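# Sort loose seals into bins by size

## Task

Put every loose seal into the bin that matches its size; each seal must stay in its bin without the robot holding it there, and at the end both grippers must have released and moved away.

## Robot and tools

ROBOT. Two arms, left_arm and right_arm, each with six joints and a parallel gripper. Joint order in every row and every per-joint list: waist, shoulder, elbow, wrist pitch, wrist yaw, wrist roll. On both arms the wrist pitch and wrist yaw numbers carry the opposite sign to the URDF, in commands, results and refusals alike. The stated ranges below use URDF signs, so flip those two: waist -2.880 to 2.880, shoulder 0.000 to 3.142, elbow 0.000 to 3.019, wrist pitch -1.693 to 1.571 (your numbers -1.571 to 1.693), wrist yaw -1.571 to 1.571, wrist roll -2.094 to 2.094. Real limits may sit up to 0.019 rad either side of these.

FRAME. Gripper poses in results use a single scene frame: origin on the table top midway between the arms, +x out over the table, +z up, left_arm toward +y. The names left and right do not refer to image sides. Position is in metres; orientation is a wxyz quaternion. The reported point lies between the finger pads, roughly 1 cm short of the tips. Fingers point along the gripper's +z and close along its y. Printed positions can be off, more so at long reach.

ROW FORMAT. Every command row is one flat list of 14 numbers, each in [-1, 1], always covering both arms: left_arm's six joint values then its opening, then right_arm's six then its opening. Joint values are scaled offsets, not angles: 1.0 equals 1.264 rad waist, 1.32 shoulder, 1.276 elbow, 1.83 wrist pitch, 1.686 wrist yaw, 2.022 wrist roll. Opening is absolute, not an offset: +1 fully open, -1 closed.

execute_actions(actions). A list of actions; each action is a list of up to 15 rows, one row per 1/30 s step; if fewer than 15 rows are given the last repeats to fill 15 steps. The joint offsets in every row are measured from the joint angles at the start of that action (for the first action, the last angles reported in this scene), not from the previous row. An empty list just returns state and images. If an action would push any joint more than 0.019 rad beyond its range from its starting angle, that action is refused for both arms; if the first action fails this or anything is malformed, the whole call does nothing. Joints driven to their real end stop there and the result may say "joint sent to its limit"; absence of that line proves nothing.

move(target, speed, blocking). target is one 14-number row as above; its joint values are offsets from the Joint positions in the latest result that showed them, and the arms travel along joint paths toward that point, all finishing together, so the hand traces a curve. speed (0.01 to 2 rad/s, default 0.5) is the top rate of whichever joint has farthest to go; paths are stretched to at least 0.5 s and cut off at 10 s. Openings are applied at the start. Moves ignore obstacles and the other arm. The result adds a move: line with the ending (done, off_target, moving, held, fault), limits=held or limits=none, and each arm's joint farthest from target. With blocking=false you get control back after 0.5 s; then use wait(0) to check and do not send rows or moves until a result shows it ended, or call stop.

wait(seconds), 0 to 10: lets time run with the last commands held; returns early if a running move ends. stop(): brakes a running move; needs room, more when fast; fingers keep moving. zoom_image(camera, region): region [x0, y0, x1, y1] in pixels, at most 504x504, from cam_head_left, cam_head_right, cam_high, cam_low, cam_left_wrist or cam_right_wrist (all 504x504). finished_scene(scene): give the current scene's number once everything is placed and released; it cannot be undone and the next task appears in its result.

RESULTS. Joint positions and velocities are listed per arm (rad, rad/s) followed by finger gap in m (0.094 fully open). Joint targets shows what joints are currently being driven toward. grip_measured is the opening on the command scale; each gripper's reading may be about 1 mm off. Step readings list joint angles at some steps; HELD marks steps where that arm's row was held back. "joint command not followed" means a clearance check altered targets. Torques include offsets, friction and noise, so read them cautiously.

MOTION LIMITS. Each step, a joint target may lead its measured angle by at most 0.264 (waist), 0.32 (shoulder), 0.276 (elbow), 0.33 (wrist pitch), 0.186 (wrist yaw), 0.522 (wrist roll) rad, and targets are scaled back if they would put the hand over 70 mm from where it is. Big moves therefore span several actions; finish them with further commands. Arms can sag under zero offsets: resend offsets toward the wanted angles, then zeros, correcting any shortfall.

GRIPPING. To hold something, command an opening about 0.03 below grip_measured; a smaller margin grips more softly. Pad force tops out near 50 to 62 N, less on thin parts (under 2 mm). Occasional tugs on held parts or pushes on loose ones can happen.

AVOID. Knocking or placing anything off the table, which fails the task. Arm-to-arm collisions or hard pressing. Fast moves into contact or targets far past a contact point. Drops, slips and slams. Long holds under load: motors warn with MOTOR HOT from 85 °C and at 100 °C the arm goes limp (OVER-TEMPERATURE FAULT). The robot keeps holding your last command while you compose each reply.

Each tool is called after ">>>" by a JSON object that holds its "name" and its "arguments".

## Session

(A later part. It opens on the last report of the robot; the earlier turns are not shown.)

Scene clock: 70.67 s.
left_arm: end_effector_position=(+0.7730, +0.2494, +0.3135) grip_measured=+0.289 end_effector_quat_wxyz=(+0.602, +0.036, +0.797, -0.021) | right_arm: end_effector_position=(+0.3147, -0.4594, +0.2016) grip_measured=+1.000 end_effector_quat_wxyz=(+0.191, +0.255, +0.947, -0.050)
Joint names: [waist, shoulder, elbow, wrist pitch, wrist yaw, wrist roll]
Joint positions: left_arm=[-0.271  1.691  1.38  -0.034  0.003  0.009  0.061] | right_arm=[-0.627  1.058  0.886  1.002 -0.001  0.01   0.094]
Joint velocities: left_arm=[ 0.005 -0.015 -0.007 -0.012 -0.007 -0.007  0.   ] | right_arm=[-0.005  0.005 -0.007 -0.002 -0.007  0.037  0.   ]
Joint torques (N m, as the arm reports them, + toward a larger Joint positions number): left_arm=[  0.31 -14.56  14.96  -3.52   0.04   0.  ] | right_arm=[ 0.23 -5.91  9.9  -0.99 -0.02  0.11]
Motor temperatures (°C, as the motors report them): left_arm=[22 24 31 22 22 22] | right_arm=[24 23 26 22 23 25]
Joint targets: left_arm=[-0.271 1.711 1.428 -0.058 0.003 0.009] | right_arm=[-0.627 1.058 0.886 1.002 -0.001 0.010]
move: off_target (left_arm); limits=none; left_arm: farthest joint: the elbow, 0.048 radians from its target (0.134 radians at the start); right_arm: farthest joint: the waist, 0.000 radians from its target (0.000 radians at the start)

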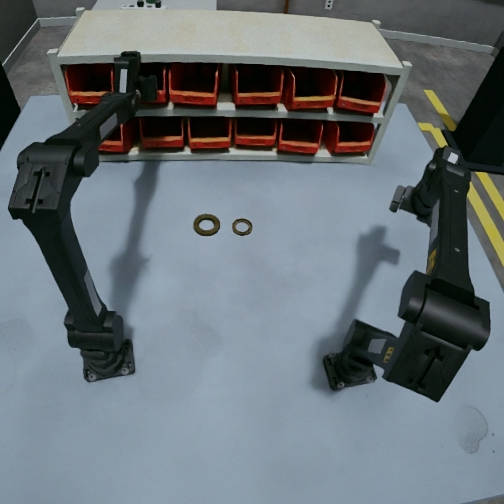

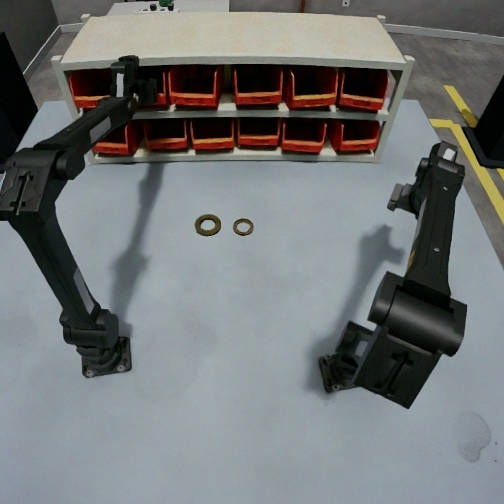

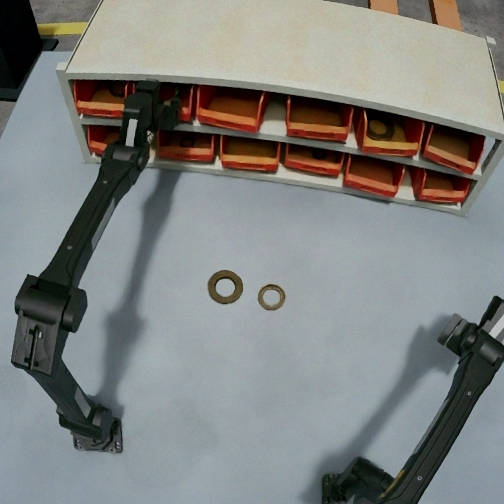

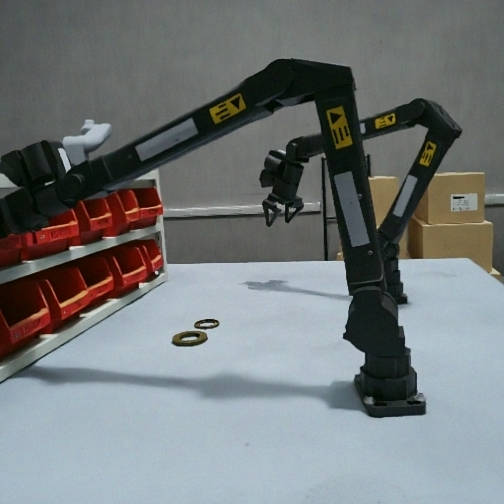

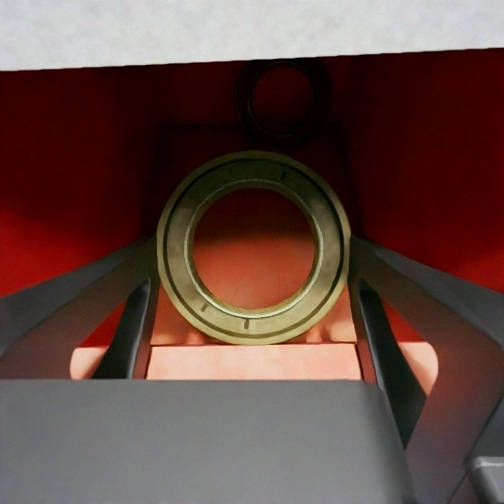

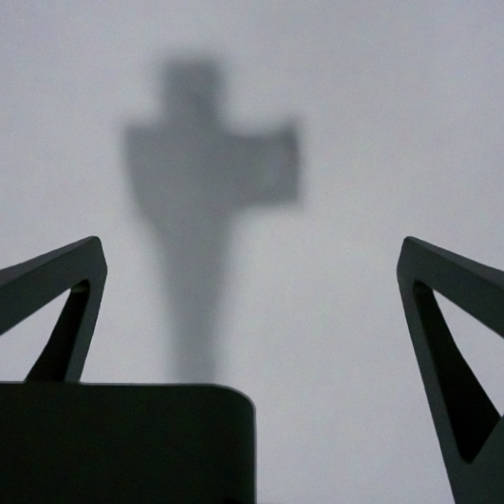

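>>> {"name": "move", "arguments": {"target": [0,0,0.035,-0.012,0,0,0.45,0,0,0,0,0,0,1]}}

>>> {"name": "move", "arguments": {"target": [0,-0.3,-0.25,0,0,0,0.45,0,0,0,0,0,0,1], "speed": 0.3}}

>>> {"name": "move", "arguments": {"target": [-0.5,0.18,-0.17,0.19,0,0,0.8,0,0,0,0,0,0,1]}}

Scene clock: 76.30 s.
left_arm: end_effector_position=(+0.7729, +0.2494, +0.3131) grip_measured=+0.447 end_effector_quat_wxyz=(+0.602, +0.036, +0.798, -0.021) | right_arm: end_effector_position=(+0.3147, -0.4594, +0.2016) grip_measured=+1.000 end_effector_quat_wxyz=(+0.191, +0.255, +0.947, -0.050)
Joint names: [waist, shoulder, elbow, wrist pitch, wrist yaw, wrist roll]
Joint positions: left_arm=[-0.271  1.691  1.379 -0.034  0.003  0.009  0.068] | right_arm=[-0.627  1.058  0.886  1.002 -0.001  0.01   0.094]
Joint velocities: left_arm=[-0.005  0.005 -0.017  0.007 -0.051  0.007  0.   ] | right_arm=[-0.005  0.005  0.007 -0.002 -0.11  -0.022  0.   ]
Joint torques (N m, as the arm reports them, + toward a larger Joint positions number): left_arm=[  0.31 -15.91  14.82  -3.48   0.04  -0.01] | right_arm=[ 0.08 -5.95  9.91 -1.04 -0.01  0.11]
Motor temperatures (°C, as the motors report them): left_arm=[22 24 31 22 22 22] | right_arm=[24 23 26 22 23 25]
Joint targets: left_arm=[-0.271 1.691 1.424 -0.056 0.003 0.009] | right_arm=[-0.627 1.058 0.886 1.002 -0.001 0.010]
move: off_target (left_arm); limits=none; left_arm: farthest joint: the elbow, 0.046 radians from its target (0.045 radians at the start); right_arm: farthest joint: the waist, 0.000 radians from its target (0.000 radians at the start)

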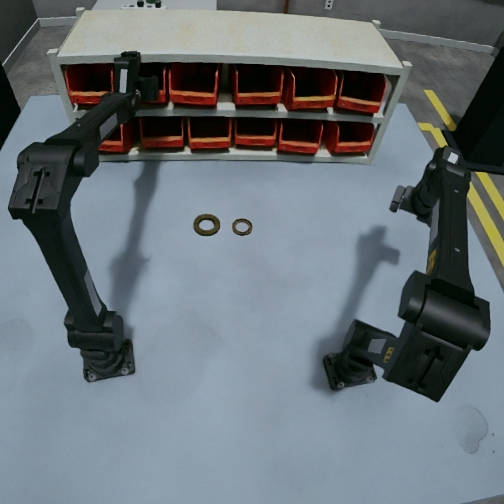

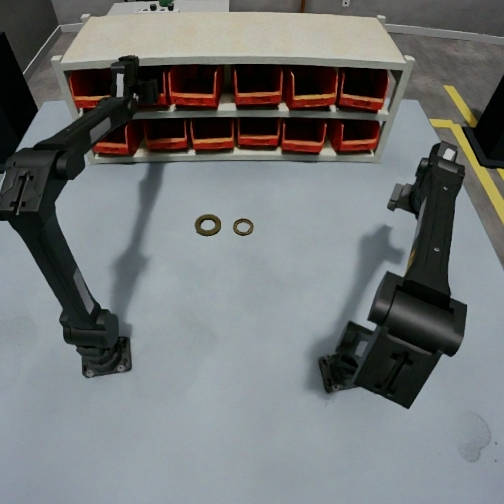

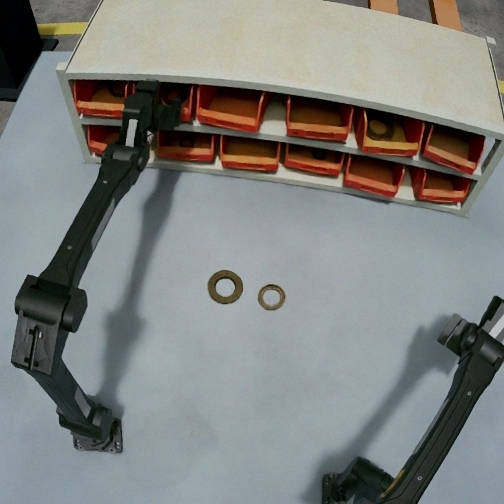

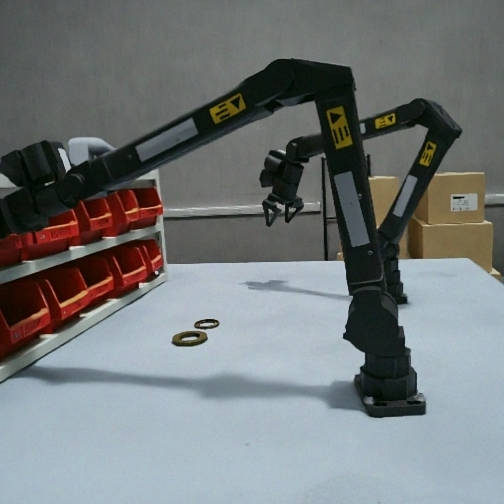

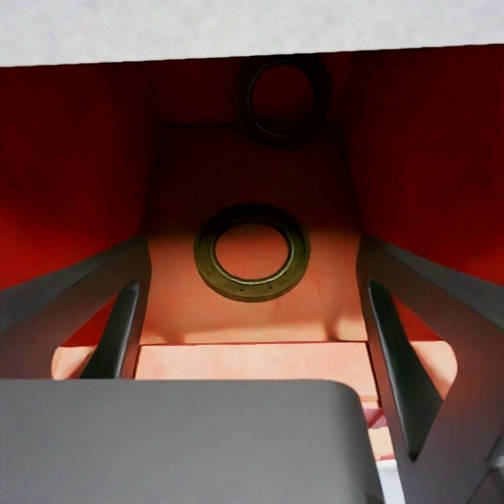

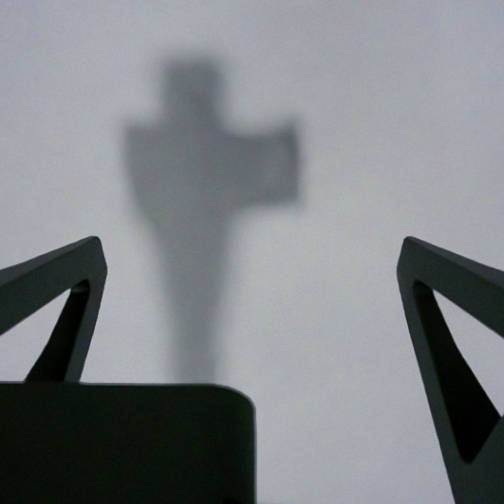

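Scene clock: 78.03 s.
left_arm: end_effector_position=(+0.6374, +0.2607, +0.3650) grip_measured=+0.447 end_effector_quat_wxyz=(+0.626, +0.035, +0.779, -0.022) | right_arm: end_effector_position=(+0.3147, -0.4594, +0.2016) grip_measured=+1.000 end_effector_quat_wxyz=(+0.191, +0.255, +0.947, -0.050)
Joint names: [waist, shoulder, elbow, wrist pitch, wrist yaw, wrist roll]
Joint positions: left_arm=[-0.271  1.307  1.055 -0.035  0.003  0.01   0.068] | right_arm=[-0.627  1.058  0.886  1.002 -0.001  0.01   0.094]
Joint velocities: left_arm=[-0.005  0.005 -0.002  0.022  0.095 -0.022  0.001] | right_arm=[-0.005 -0.015  0.012  0.017  0.007  0.095  0.   ]
Joint torques (N m, as the arm reports them, + toward a larger Joint positions number): left_arm=[  0.44 -10.46  11.3   -2.35   0.03  -0.01] | right_arm=[ 0.17 -6.02  9.94 -1.03 -0.01  0.11]
Motor temperatures (°C, as the motors report them): left_arm=[22 24 31 22 22 22] | right_arm=[24 23 26 22 23 25]
Joint targets: left_arm=[-0.271 1.295 1.060 -0.034 0.003 0.010] | right_arm=[-0.627 1.058 0.886 1.002 -0.001 0.010]
move: done; limits=none; left_arm: farthest joint: the shoulder, 0.012 radians from its target (0.396 radians at the start); right_arm: farthest joint: the waist, 0.000 radians from its target (0.000 radians at the start)

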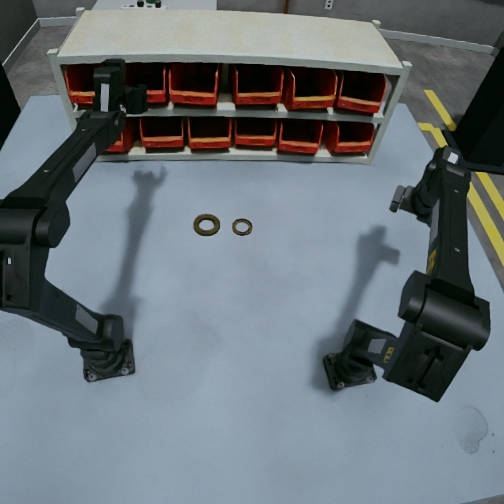

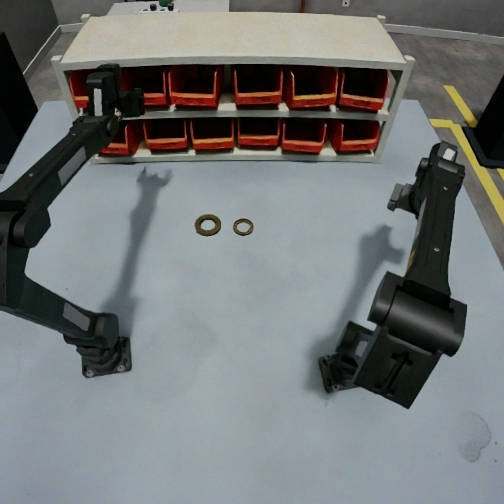

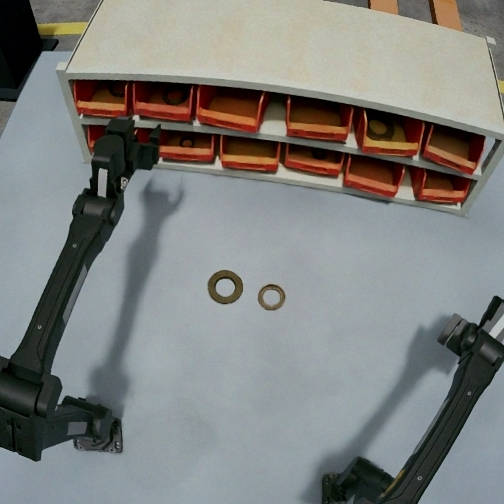

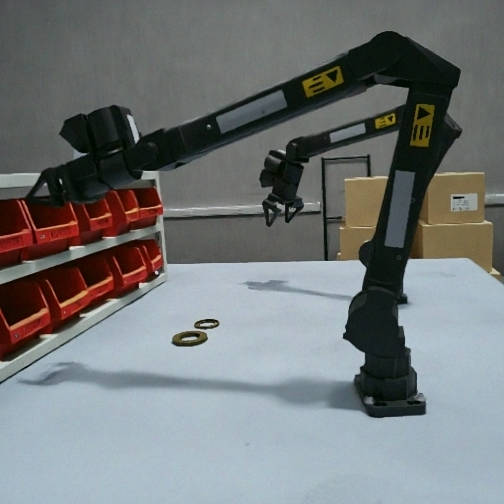

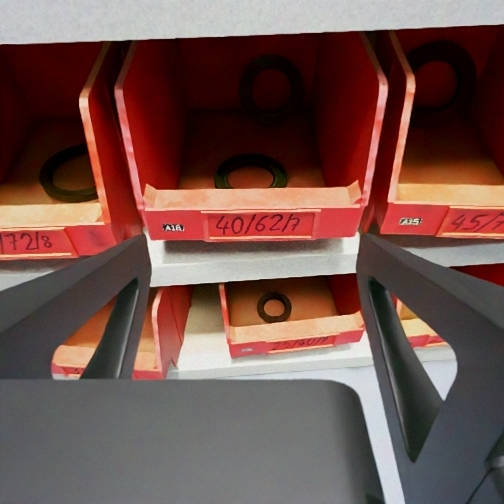

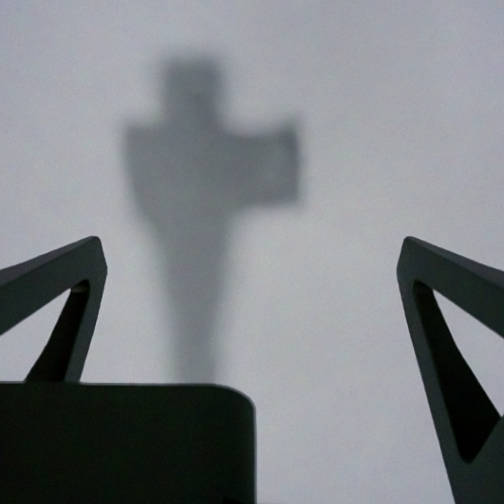

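Scene clock: 79.70 s.
left_arm: end_effector_position=(+0.4160, -0.0171, +0.0555) grip_measured=+0.797 end_effector_quat_wxyz=(+0.261, +0.341, +0.898, -0.095) | right_arm: end_effector_position=(+0.3147, -0.4594, +0.2016) grip_measured=+1.000 end_effector_quat_wxyz=(+0.191, +0.255, +0.947, -0.050)
Joint names: [waist, shoulder, elbow, wrist pitch, wrist yaw, wrist roll]
Joint positions: left_arm=[-0.905  1.535  0.828  0.301  0.003  0.01   0.084] | right_arm=[-0.627  1.058  0.886  1.002 -0.001  0.01   0.094]
Joint velocities: left_arm=[-0.005 -0.024  0.007  0.012  0.007  0.007  0.   ] | right_arm=[-0.005 -0.005 -0.012 -0.007  0.081 -0.007  0.   ]
Joint torques (N m, as the arm reports them, + toward a larger Joint positions number): left_arm=[ 0.71 -9.29  8.89 -0.88  0.07  0.  ] | right_arm=[ 0.32 -5.75  9.95 -1.01 -0.01  0.1 ]
Motor temperatures (°C, as the motors report them): left_arm=[22 24 31 22 22 22] | right_arm=[24 23 26 22 23 25]
Joint targets: left_arm=[-0.903 1.545 0.838 0.313 0.003 0.010] | right_arm=[-0.627 1.058 0.886 1.002 -0.001 0.010]
move: done; limits=none; left_arm: farthest joint: the wrist pitch, 0.012 radians from its target (0.347 radians at the start); right_arm: farthest joint: the waist, 0.000 radians from its target (0.000 radians at the start)

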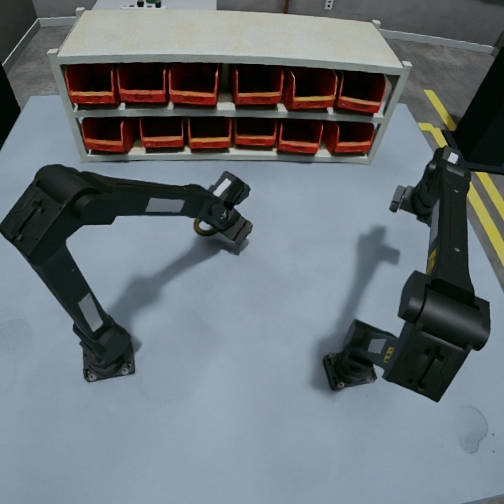

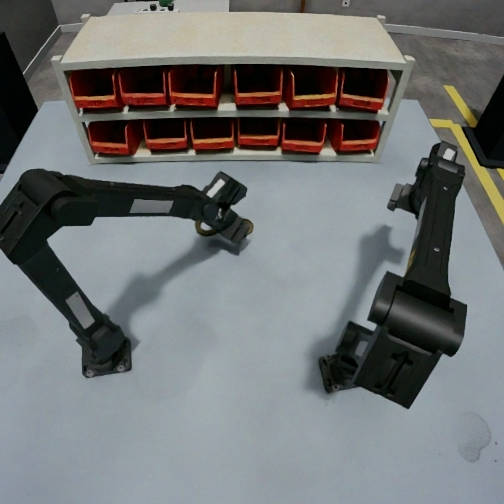

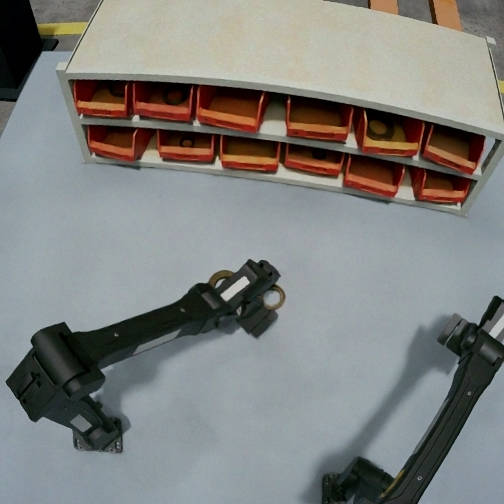

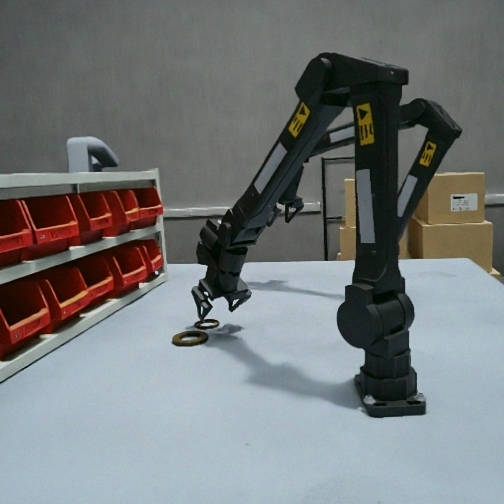

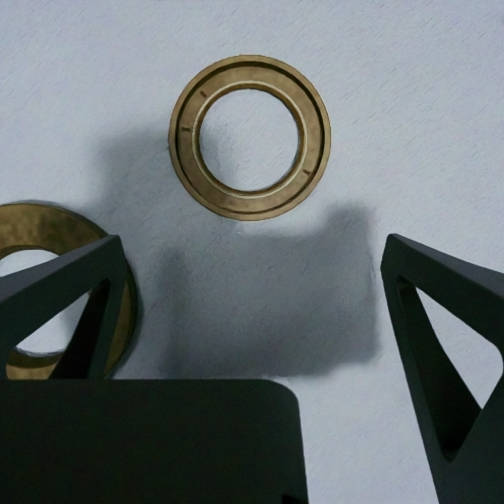

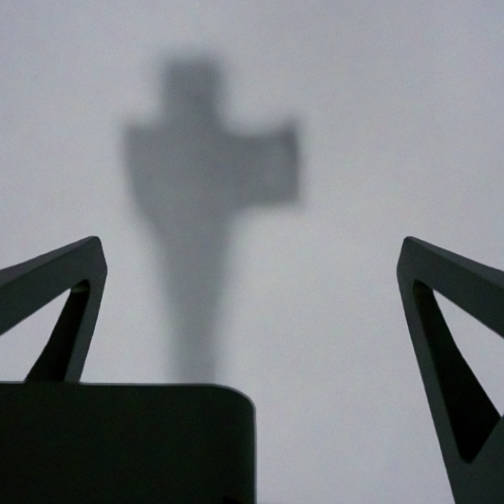

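>>> {"name": "move", "arguments": {"target": [0,0.125,0.096,-0.045,0,0,0.65,0,0,0,0,0,0,1], "speed": 0.15}}

Scene clock: 82.83 s.
left_arm: end_effector_position=(+0.4458, -0.0432, +0.0262) grip_measured=+0.653 end_effector_quat_wxyz=(+0.261, +0.341, +0.898, -0.095) | right_arm: end_effector_position=(+0.3147, -0.4594, +0.2016) grip_measured=+1.000 end_effector_quat_wxyz=(+0.191, +0.255, +0.947, -0.050)
Joint names: [waist, shoulder, elbow, wrist pitch, wrist yaw, wrist roll]
Joint positions: left_arm=[-0.905  1.682  0.915  0.241  0.003  0.01   0.078] | right_arm=[-0.627  1.058  0.886  1.002 -0.001  0.01   0.094]
Joint velocities: left_arm=[-0.005  0.005  0.007  0.002  0.037 -0.007 -0.001] | right_arm=[-0.005 -0.005 -0.002  0.012 -0.007 -0.007  0.   ]
Joint torques (N m, as the arm reports them, + toward a larger Joint positions number): left_arm=[  0.26 -11.42  11.11  -2.68   0.03   0.  ] | right_arm=[ 0.2  -5.91  9.88 -1.04 -0.02  0.11]
Motor temperatures (°C, as the motors report them): left_arm=[22 24 30 22 22 22] | right_arm=[24 23 26 22 23 25]
Joint targets: left_arm=[-0.905 1.700 0.951 0.218 0.003 0.010] | right_arm=[-0.627 1.058 0.886 1.002 -0.001 0.010]
move: off_target (left_arm); limits=none; left_arm: farthest joint: the elbow, 0.035 radians from its target (0.122 radians at the start); right_arm: farthest joint: the waist, 0.000 radians from its target (0.000 radians at the start)

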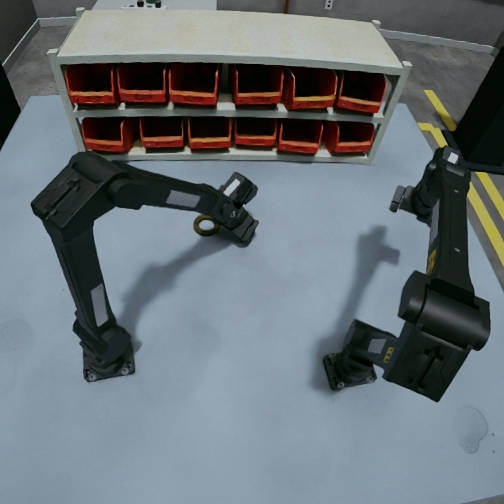

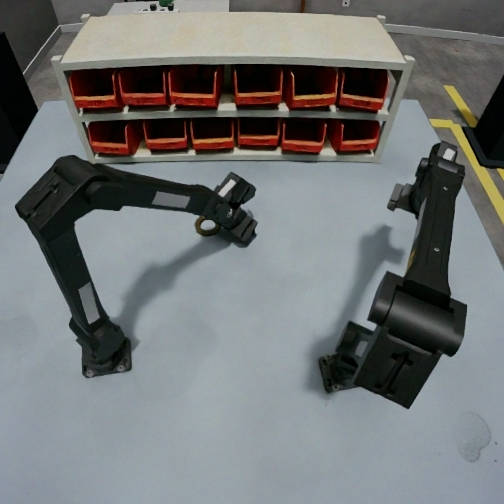

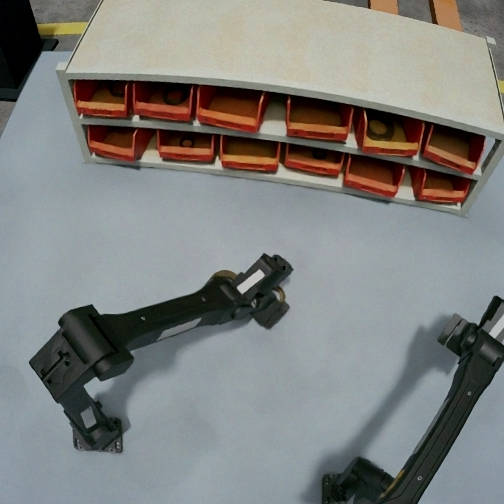

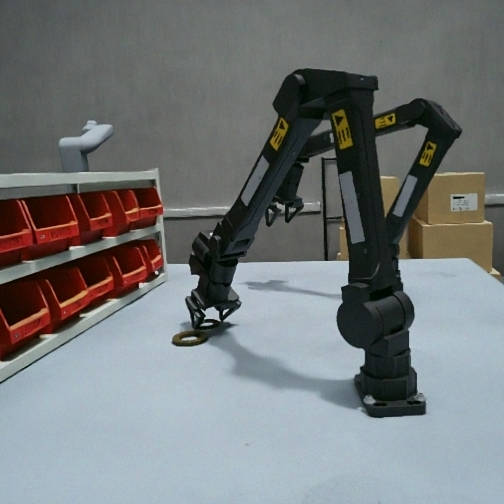

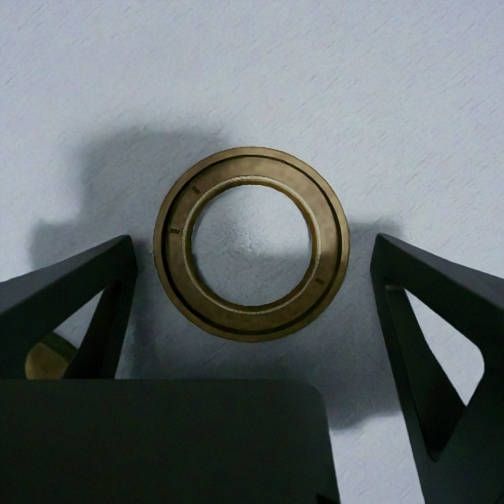

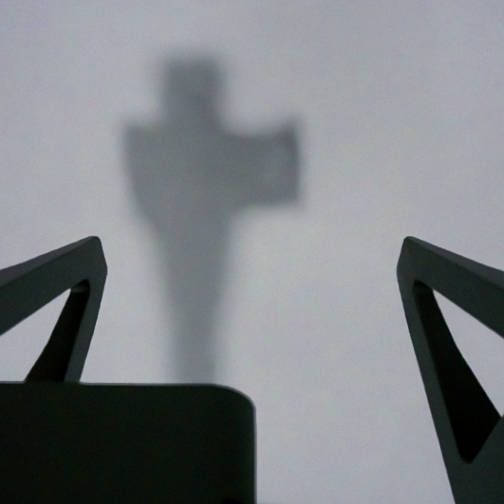

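>>> {"name": "move", "arguments": {"target": [0,0.028,0.03,0,0,0,0.65,0,0,0,0,0,0,1], "speed": 0.1}}

>>> {"name": "move", "arguments": {"target": [0,0.01,0.03,0,0,0,0.265,0,0,0,0,0,0,1]}}

>>> {"name": "move", "arguments": {"target": [0.512,-0.275,0.15,-0.16,0,0,0.265,0,0,0,0,0,0,1], "speed": 0.4}}

Scene clock: 86.43 s.
left_arm: end_effector_position=(+0.4472, -0.0444, +0.0254) grip_measured=+0.653 end_effector_quat_wxyz=(+0.261, +0.341, +0.898, -0.095) | right_arm: end_effector_position=(+0.3147, -0.4594, +0.2016) grip_measured=+1.000 end_effector_quat_wxyz=(+0.191, +0.255, +0.947, -0.050)
Joint names: [waist, shoulder, elbow, wrist pitch, wrist yaw, wrist roll]
Joint positions: left_arm=[-0.905  1.688  0.92   0.241  0.003  0.01   0.078] | right_arm=[-0.627  1.058  0.886  1.002 -0.001  0.01   0.094]
Joint velocities: left_arm=[-0.015 -0.024 -0.002  0.007  0.037  0.037 -0.001] | right_arm=[ 0.005 -0.015  0.007  0.012  0.022  0.037  0.   ]
Joint torques (N m, as the arm reports them, + toward a larger Joint positions number): left_arm=[ 0.32 -9.55 10.86 -1.6   0.04  0.  ] | right_arm=[ 0.2  -5.84  9.94 -1.01 -0.01  0.1 ]
Motor temperatures (°C, as the motors report them): left_arm=[22 24 30 22 22 22] | right_arm=[24 23 27 22 23 25]
Joint targets: left_arm=[-0.905 1.719 0.953 0.241 0.003 0.010] | right_arm=[-0.627 1.058 0.886 1.002 -0.001 0.010]
move: off_target (left_arm); limits=none; left_arm: farthest joint: the elbow, 0.033 radians from its target (0.038 radians at the start); right_arm: farthest joint: the waist, 0.000 radians from its target (0.000 radians at the start)

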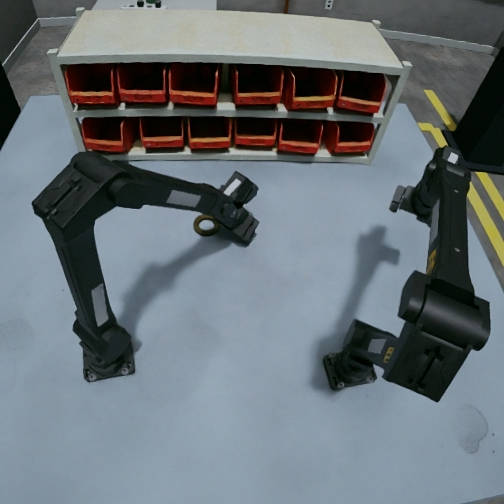

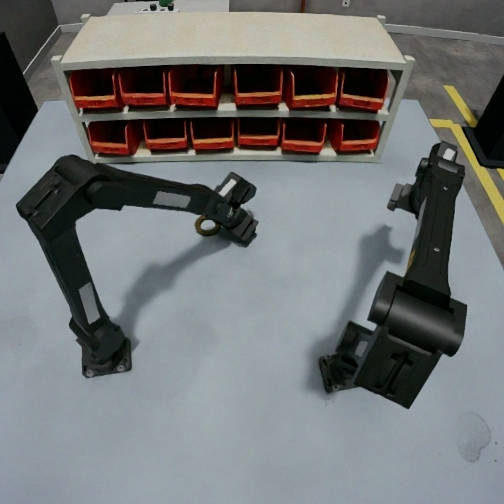

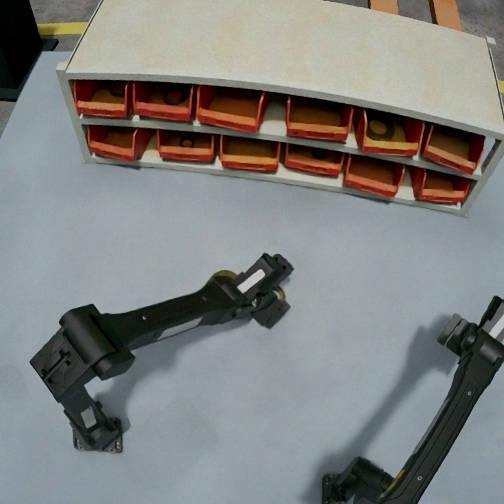

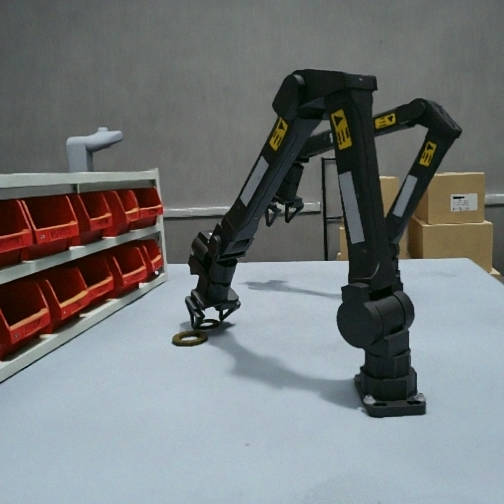

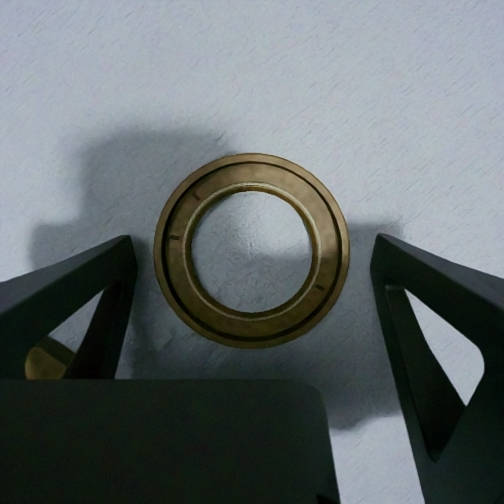

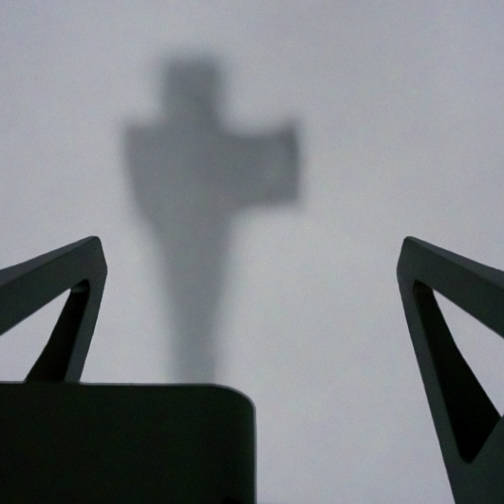

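Scene clock: 87.13 s.
left_arm: end_effector_position=(+0.4475, -0.0445, +0.0257) grip_measured=+0.292 end_effector_quat_wxyz=(+0.261, +0.341, +0.898, -0.095) | right_arm: end_effector_position=(+0.3147, -0.4594, +0.2016) grip_measured=+1.000 end_effector_quat_wxyz=(+0.191, +0.255, +0.947, -0.050)
Joint names: [waist, shoulder, elbow, wrist pitch, wrist yaw, wrist roll]
Joint positions: left_arm=[-0.905  1.688  0.921  0.241  0.004  0.01   0.061] | right_arm=[-0.627  1.058  0.886  1.002 -0.001  0.01   0.094]
Joint velocities: left_arm=[ 0.005  0.005  0.017  0.002  0.007  0.007 -0.001] | right_arm=[-0.005  0.005 -0.007 -0.007 -0.022  0.022  0.   ]
Joint torques (N m, as the arm reports them, + toward a larger Joint positions number): left_arm=[  0.29 -11.51  11.27  -1.62   0.02   0.  ] | right_arm=[ 0.16 -5.84  9.92 -1.08 -0.02  0.11]
Motor temperatures (°C, as the motors report them): left_arm=[22 24 30 22 22 22] | right_arm=[24 23 27 22 23 25]
Joint targets: left_arm=[-0.905 1.701 0.958 0.241 0.003 0.010] | right_arm=[-0.627 1.058 0.886 1.002 -0.001 0.010]
move: off_target (left_arm); limits=none; left_arm: farthest joint: the elbow, 0.038 radians from its target (0.038 radians at the start); right_arm: farthest joint: the waist, 0.000 radians from its target (0.000 radians at the start)

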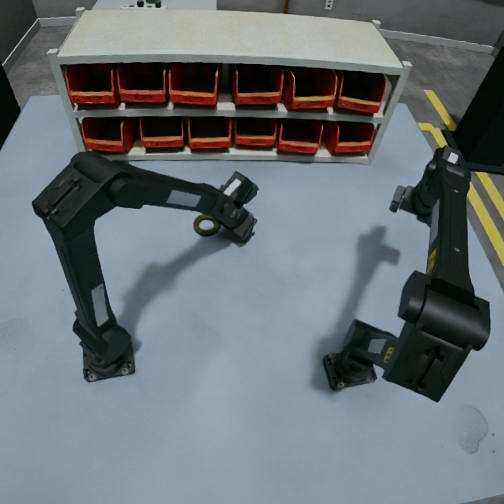

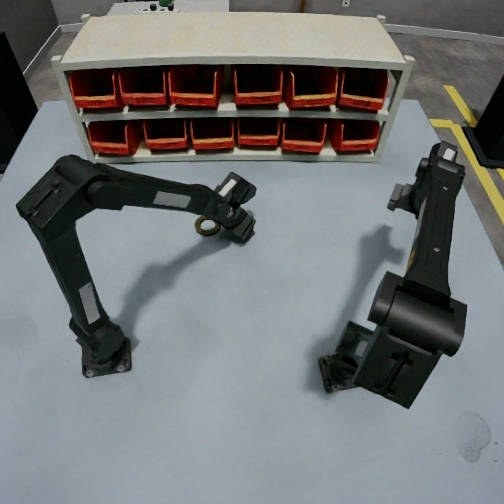

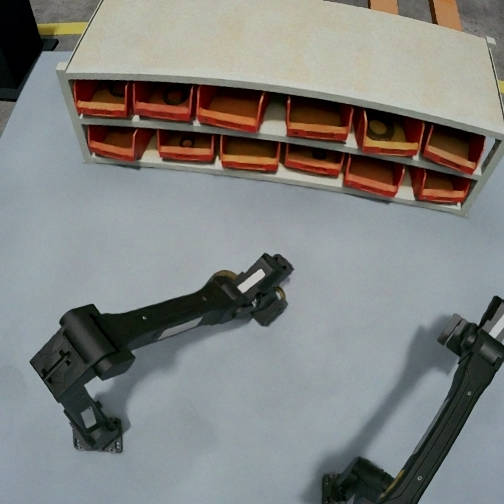

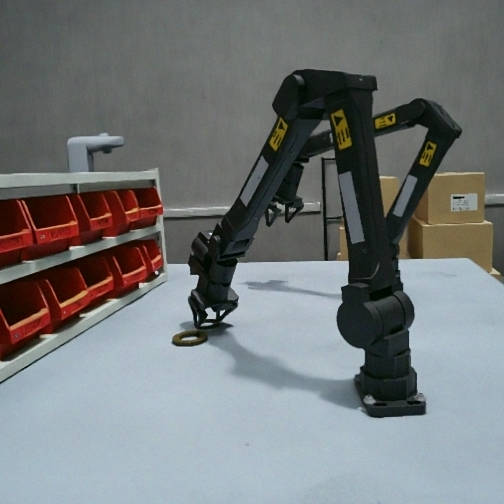

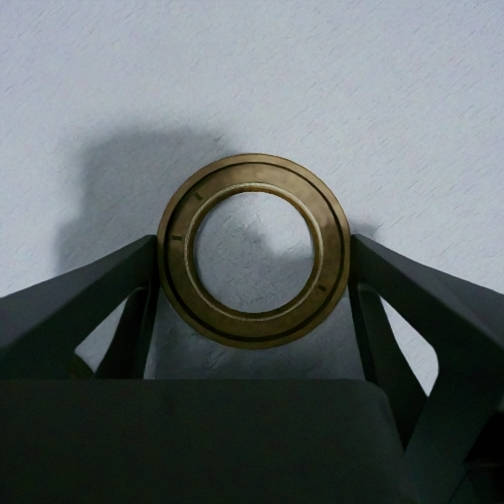

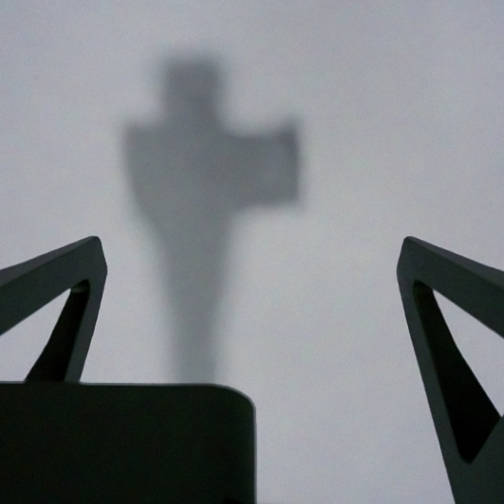

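Scene clock: 89.20 s.
left_arm: end_effector_position=(+0.6462, +0.2686, +0.3578) grip_measured=+0.292 end_effector_quat_wxyz=(+0.619, +0.030, +0.784, -0.017) | right_arm: end_effector_position=(+0.3147, -0.4594, +0.2016) grip_measured=+1.000 end_effector_quat_wxyz=(+0.191, +0.255, +0.947, -0.050)
Joint names: [waist, shoulder, elbow, wrist pitch, wrist yaw, wrist roll]
Joint positions: left_arm=[-0.257  1.334  1.07  -0.029  0.004  0.01   0.061] | right_arm=[-0.627  1.058  0.886  1.002 -0.001  0.01   0.094]
Joint velocities: left_arm=[-0.005  0.005  0.002  0.017 -0.022 -0.022 -0.001] | right_arm=[-0.015 -0.005  0.007  0.007 -0.022  0.022  0.   ]
Joint torques (N m, as the arm reports them, + toward a larger Joint positions number): left_arm=[ -0.33 -10.77  14.39  -3.37   0.05   0.  ] | right_arm=[ 0.19 -5.9   9.9  -1.02 -0.01  0.09]
Motor temperatures (°C, as the motors report them): left_arm=[22 24 30 22 22 22] | right_arm=[24 23 27 22 23 25]
Joint targets: left_arm=[-0.258 1.325 1.112 -0.052 0.004 0.010] | right_arm=[-0.627 1.058 0.886 1.002 -0.001 0.010]
move: off_target (left_arm); limits=none; left_arm: farthest joint: the elbow, 0.042 radians from its target (0.192 radians at the start); right_arm: farthest joint: the waist, 0.000 radians from its target (0.000 radians at the start)

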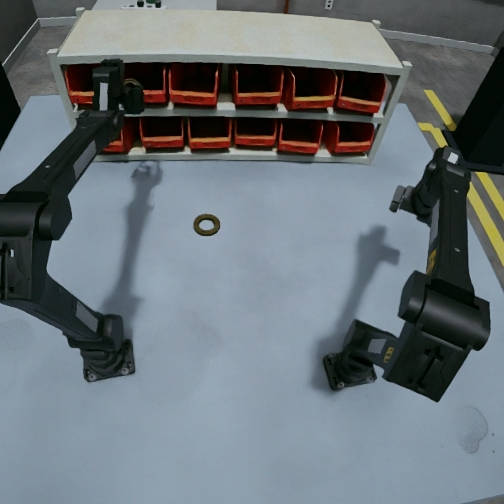

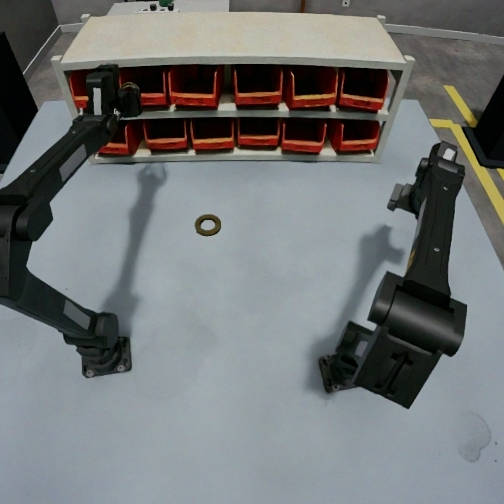

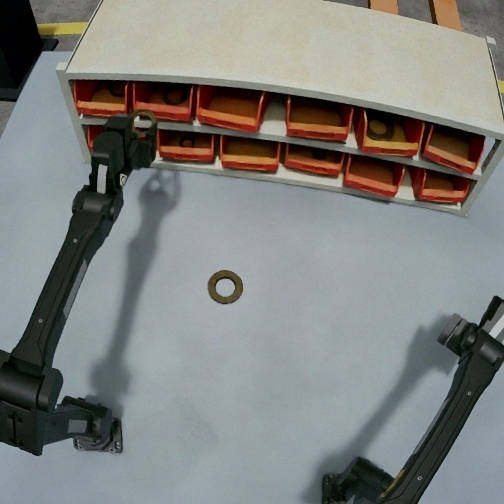

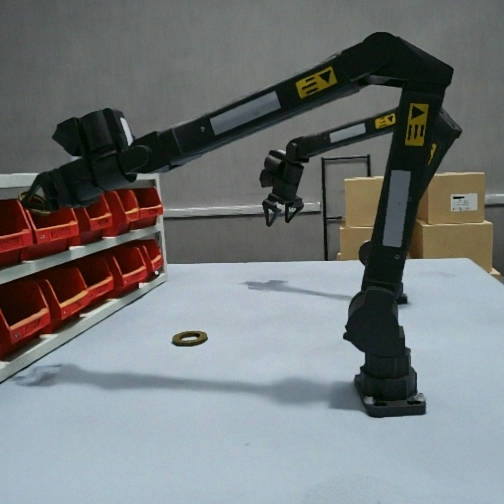

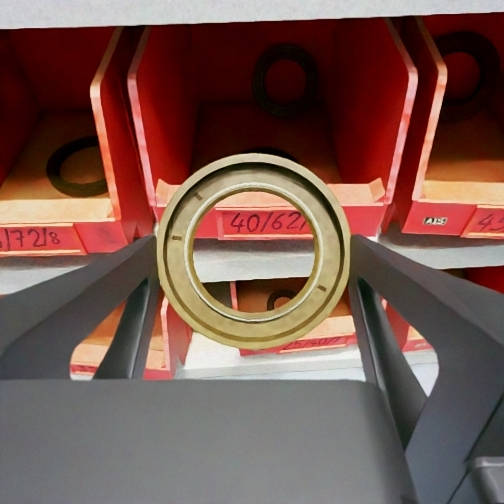

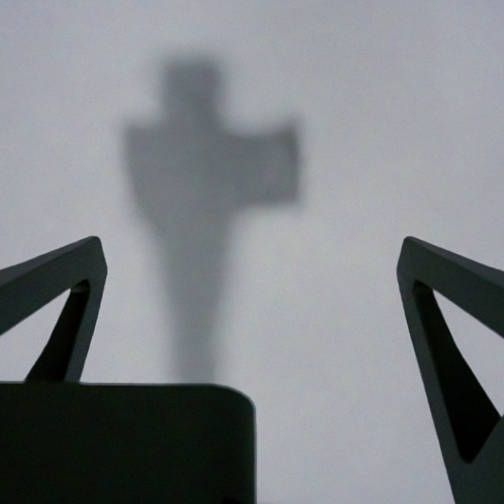

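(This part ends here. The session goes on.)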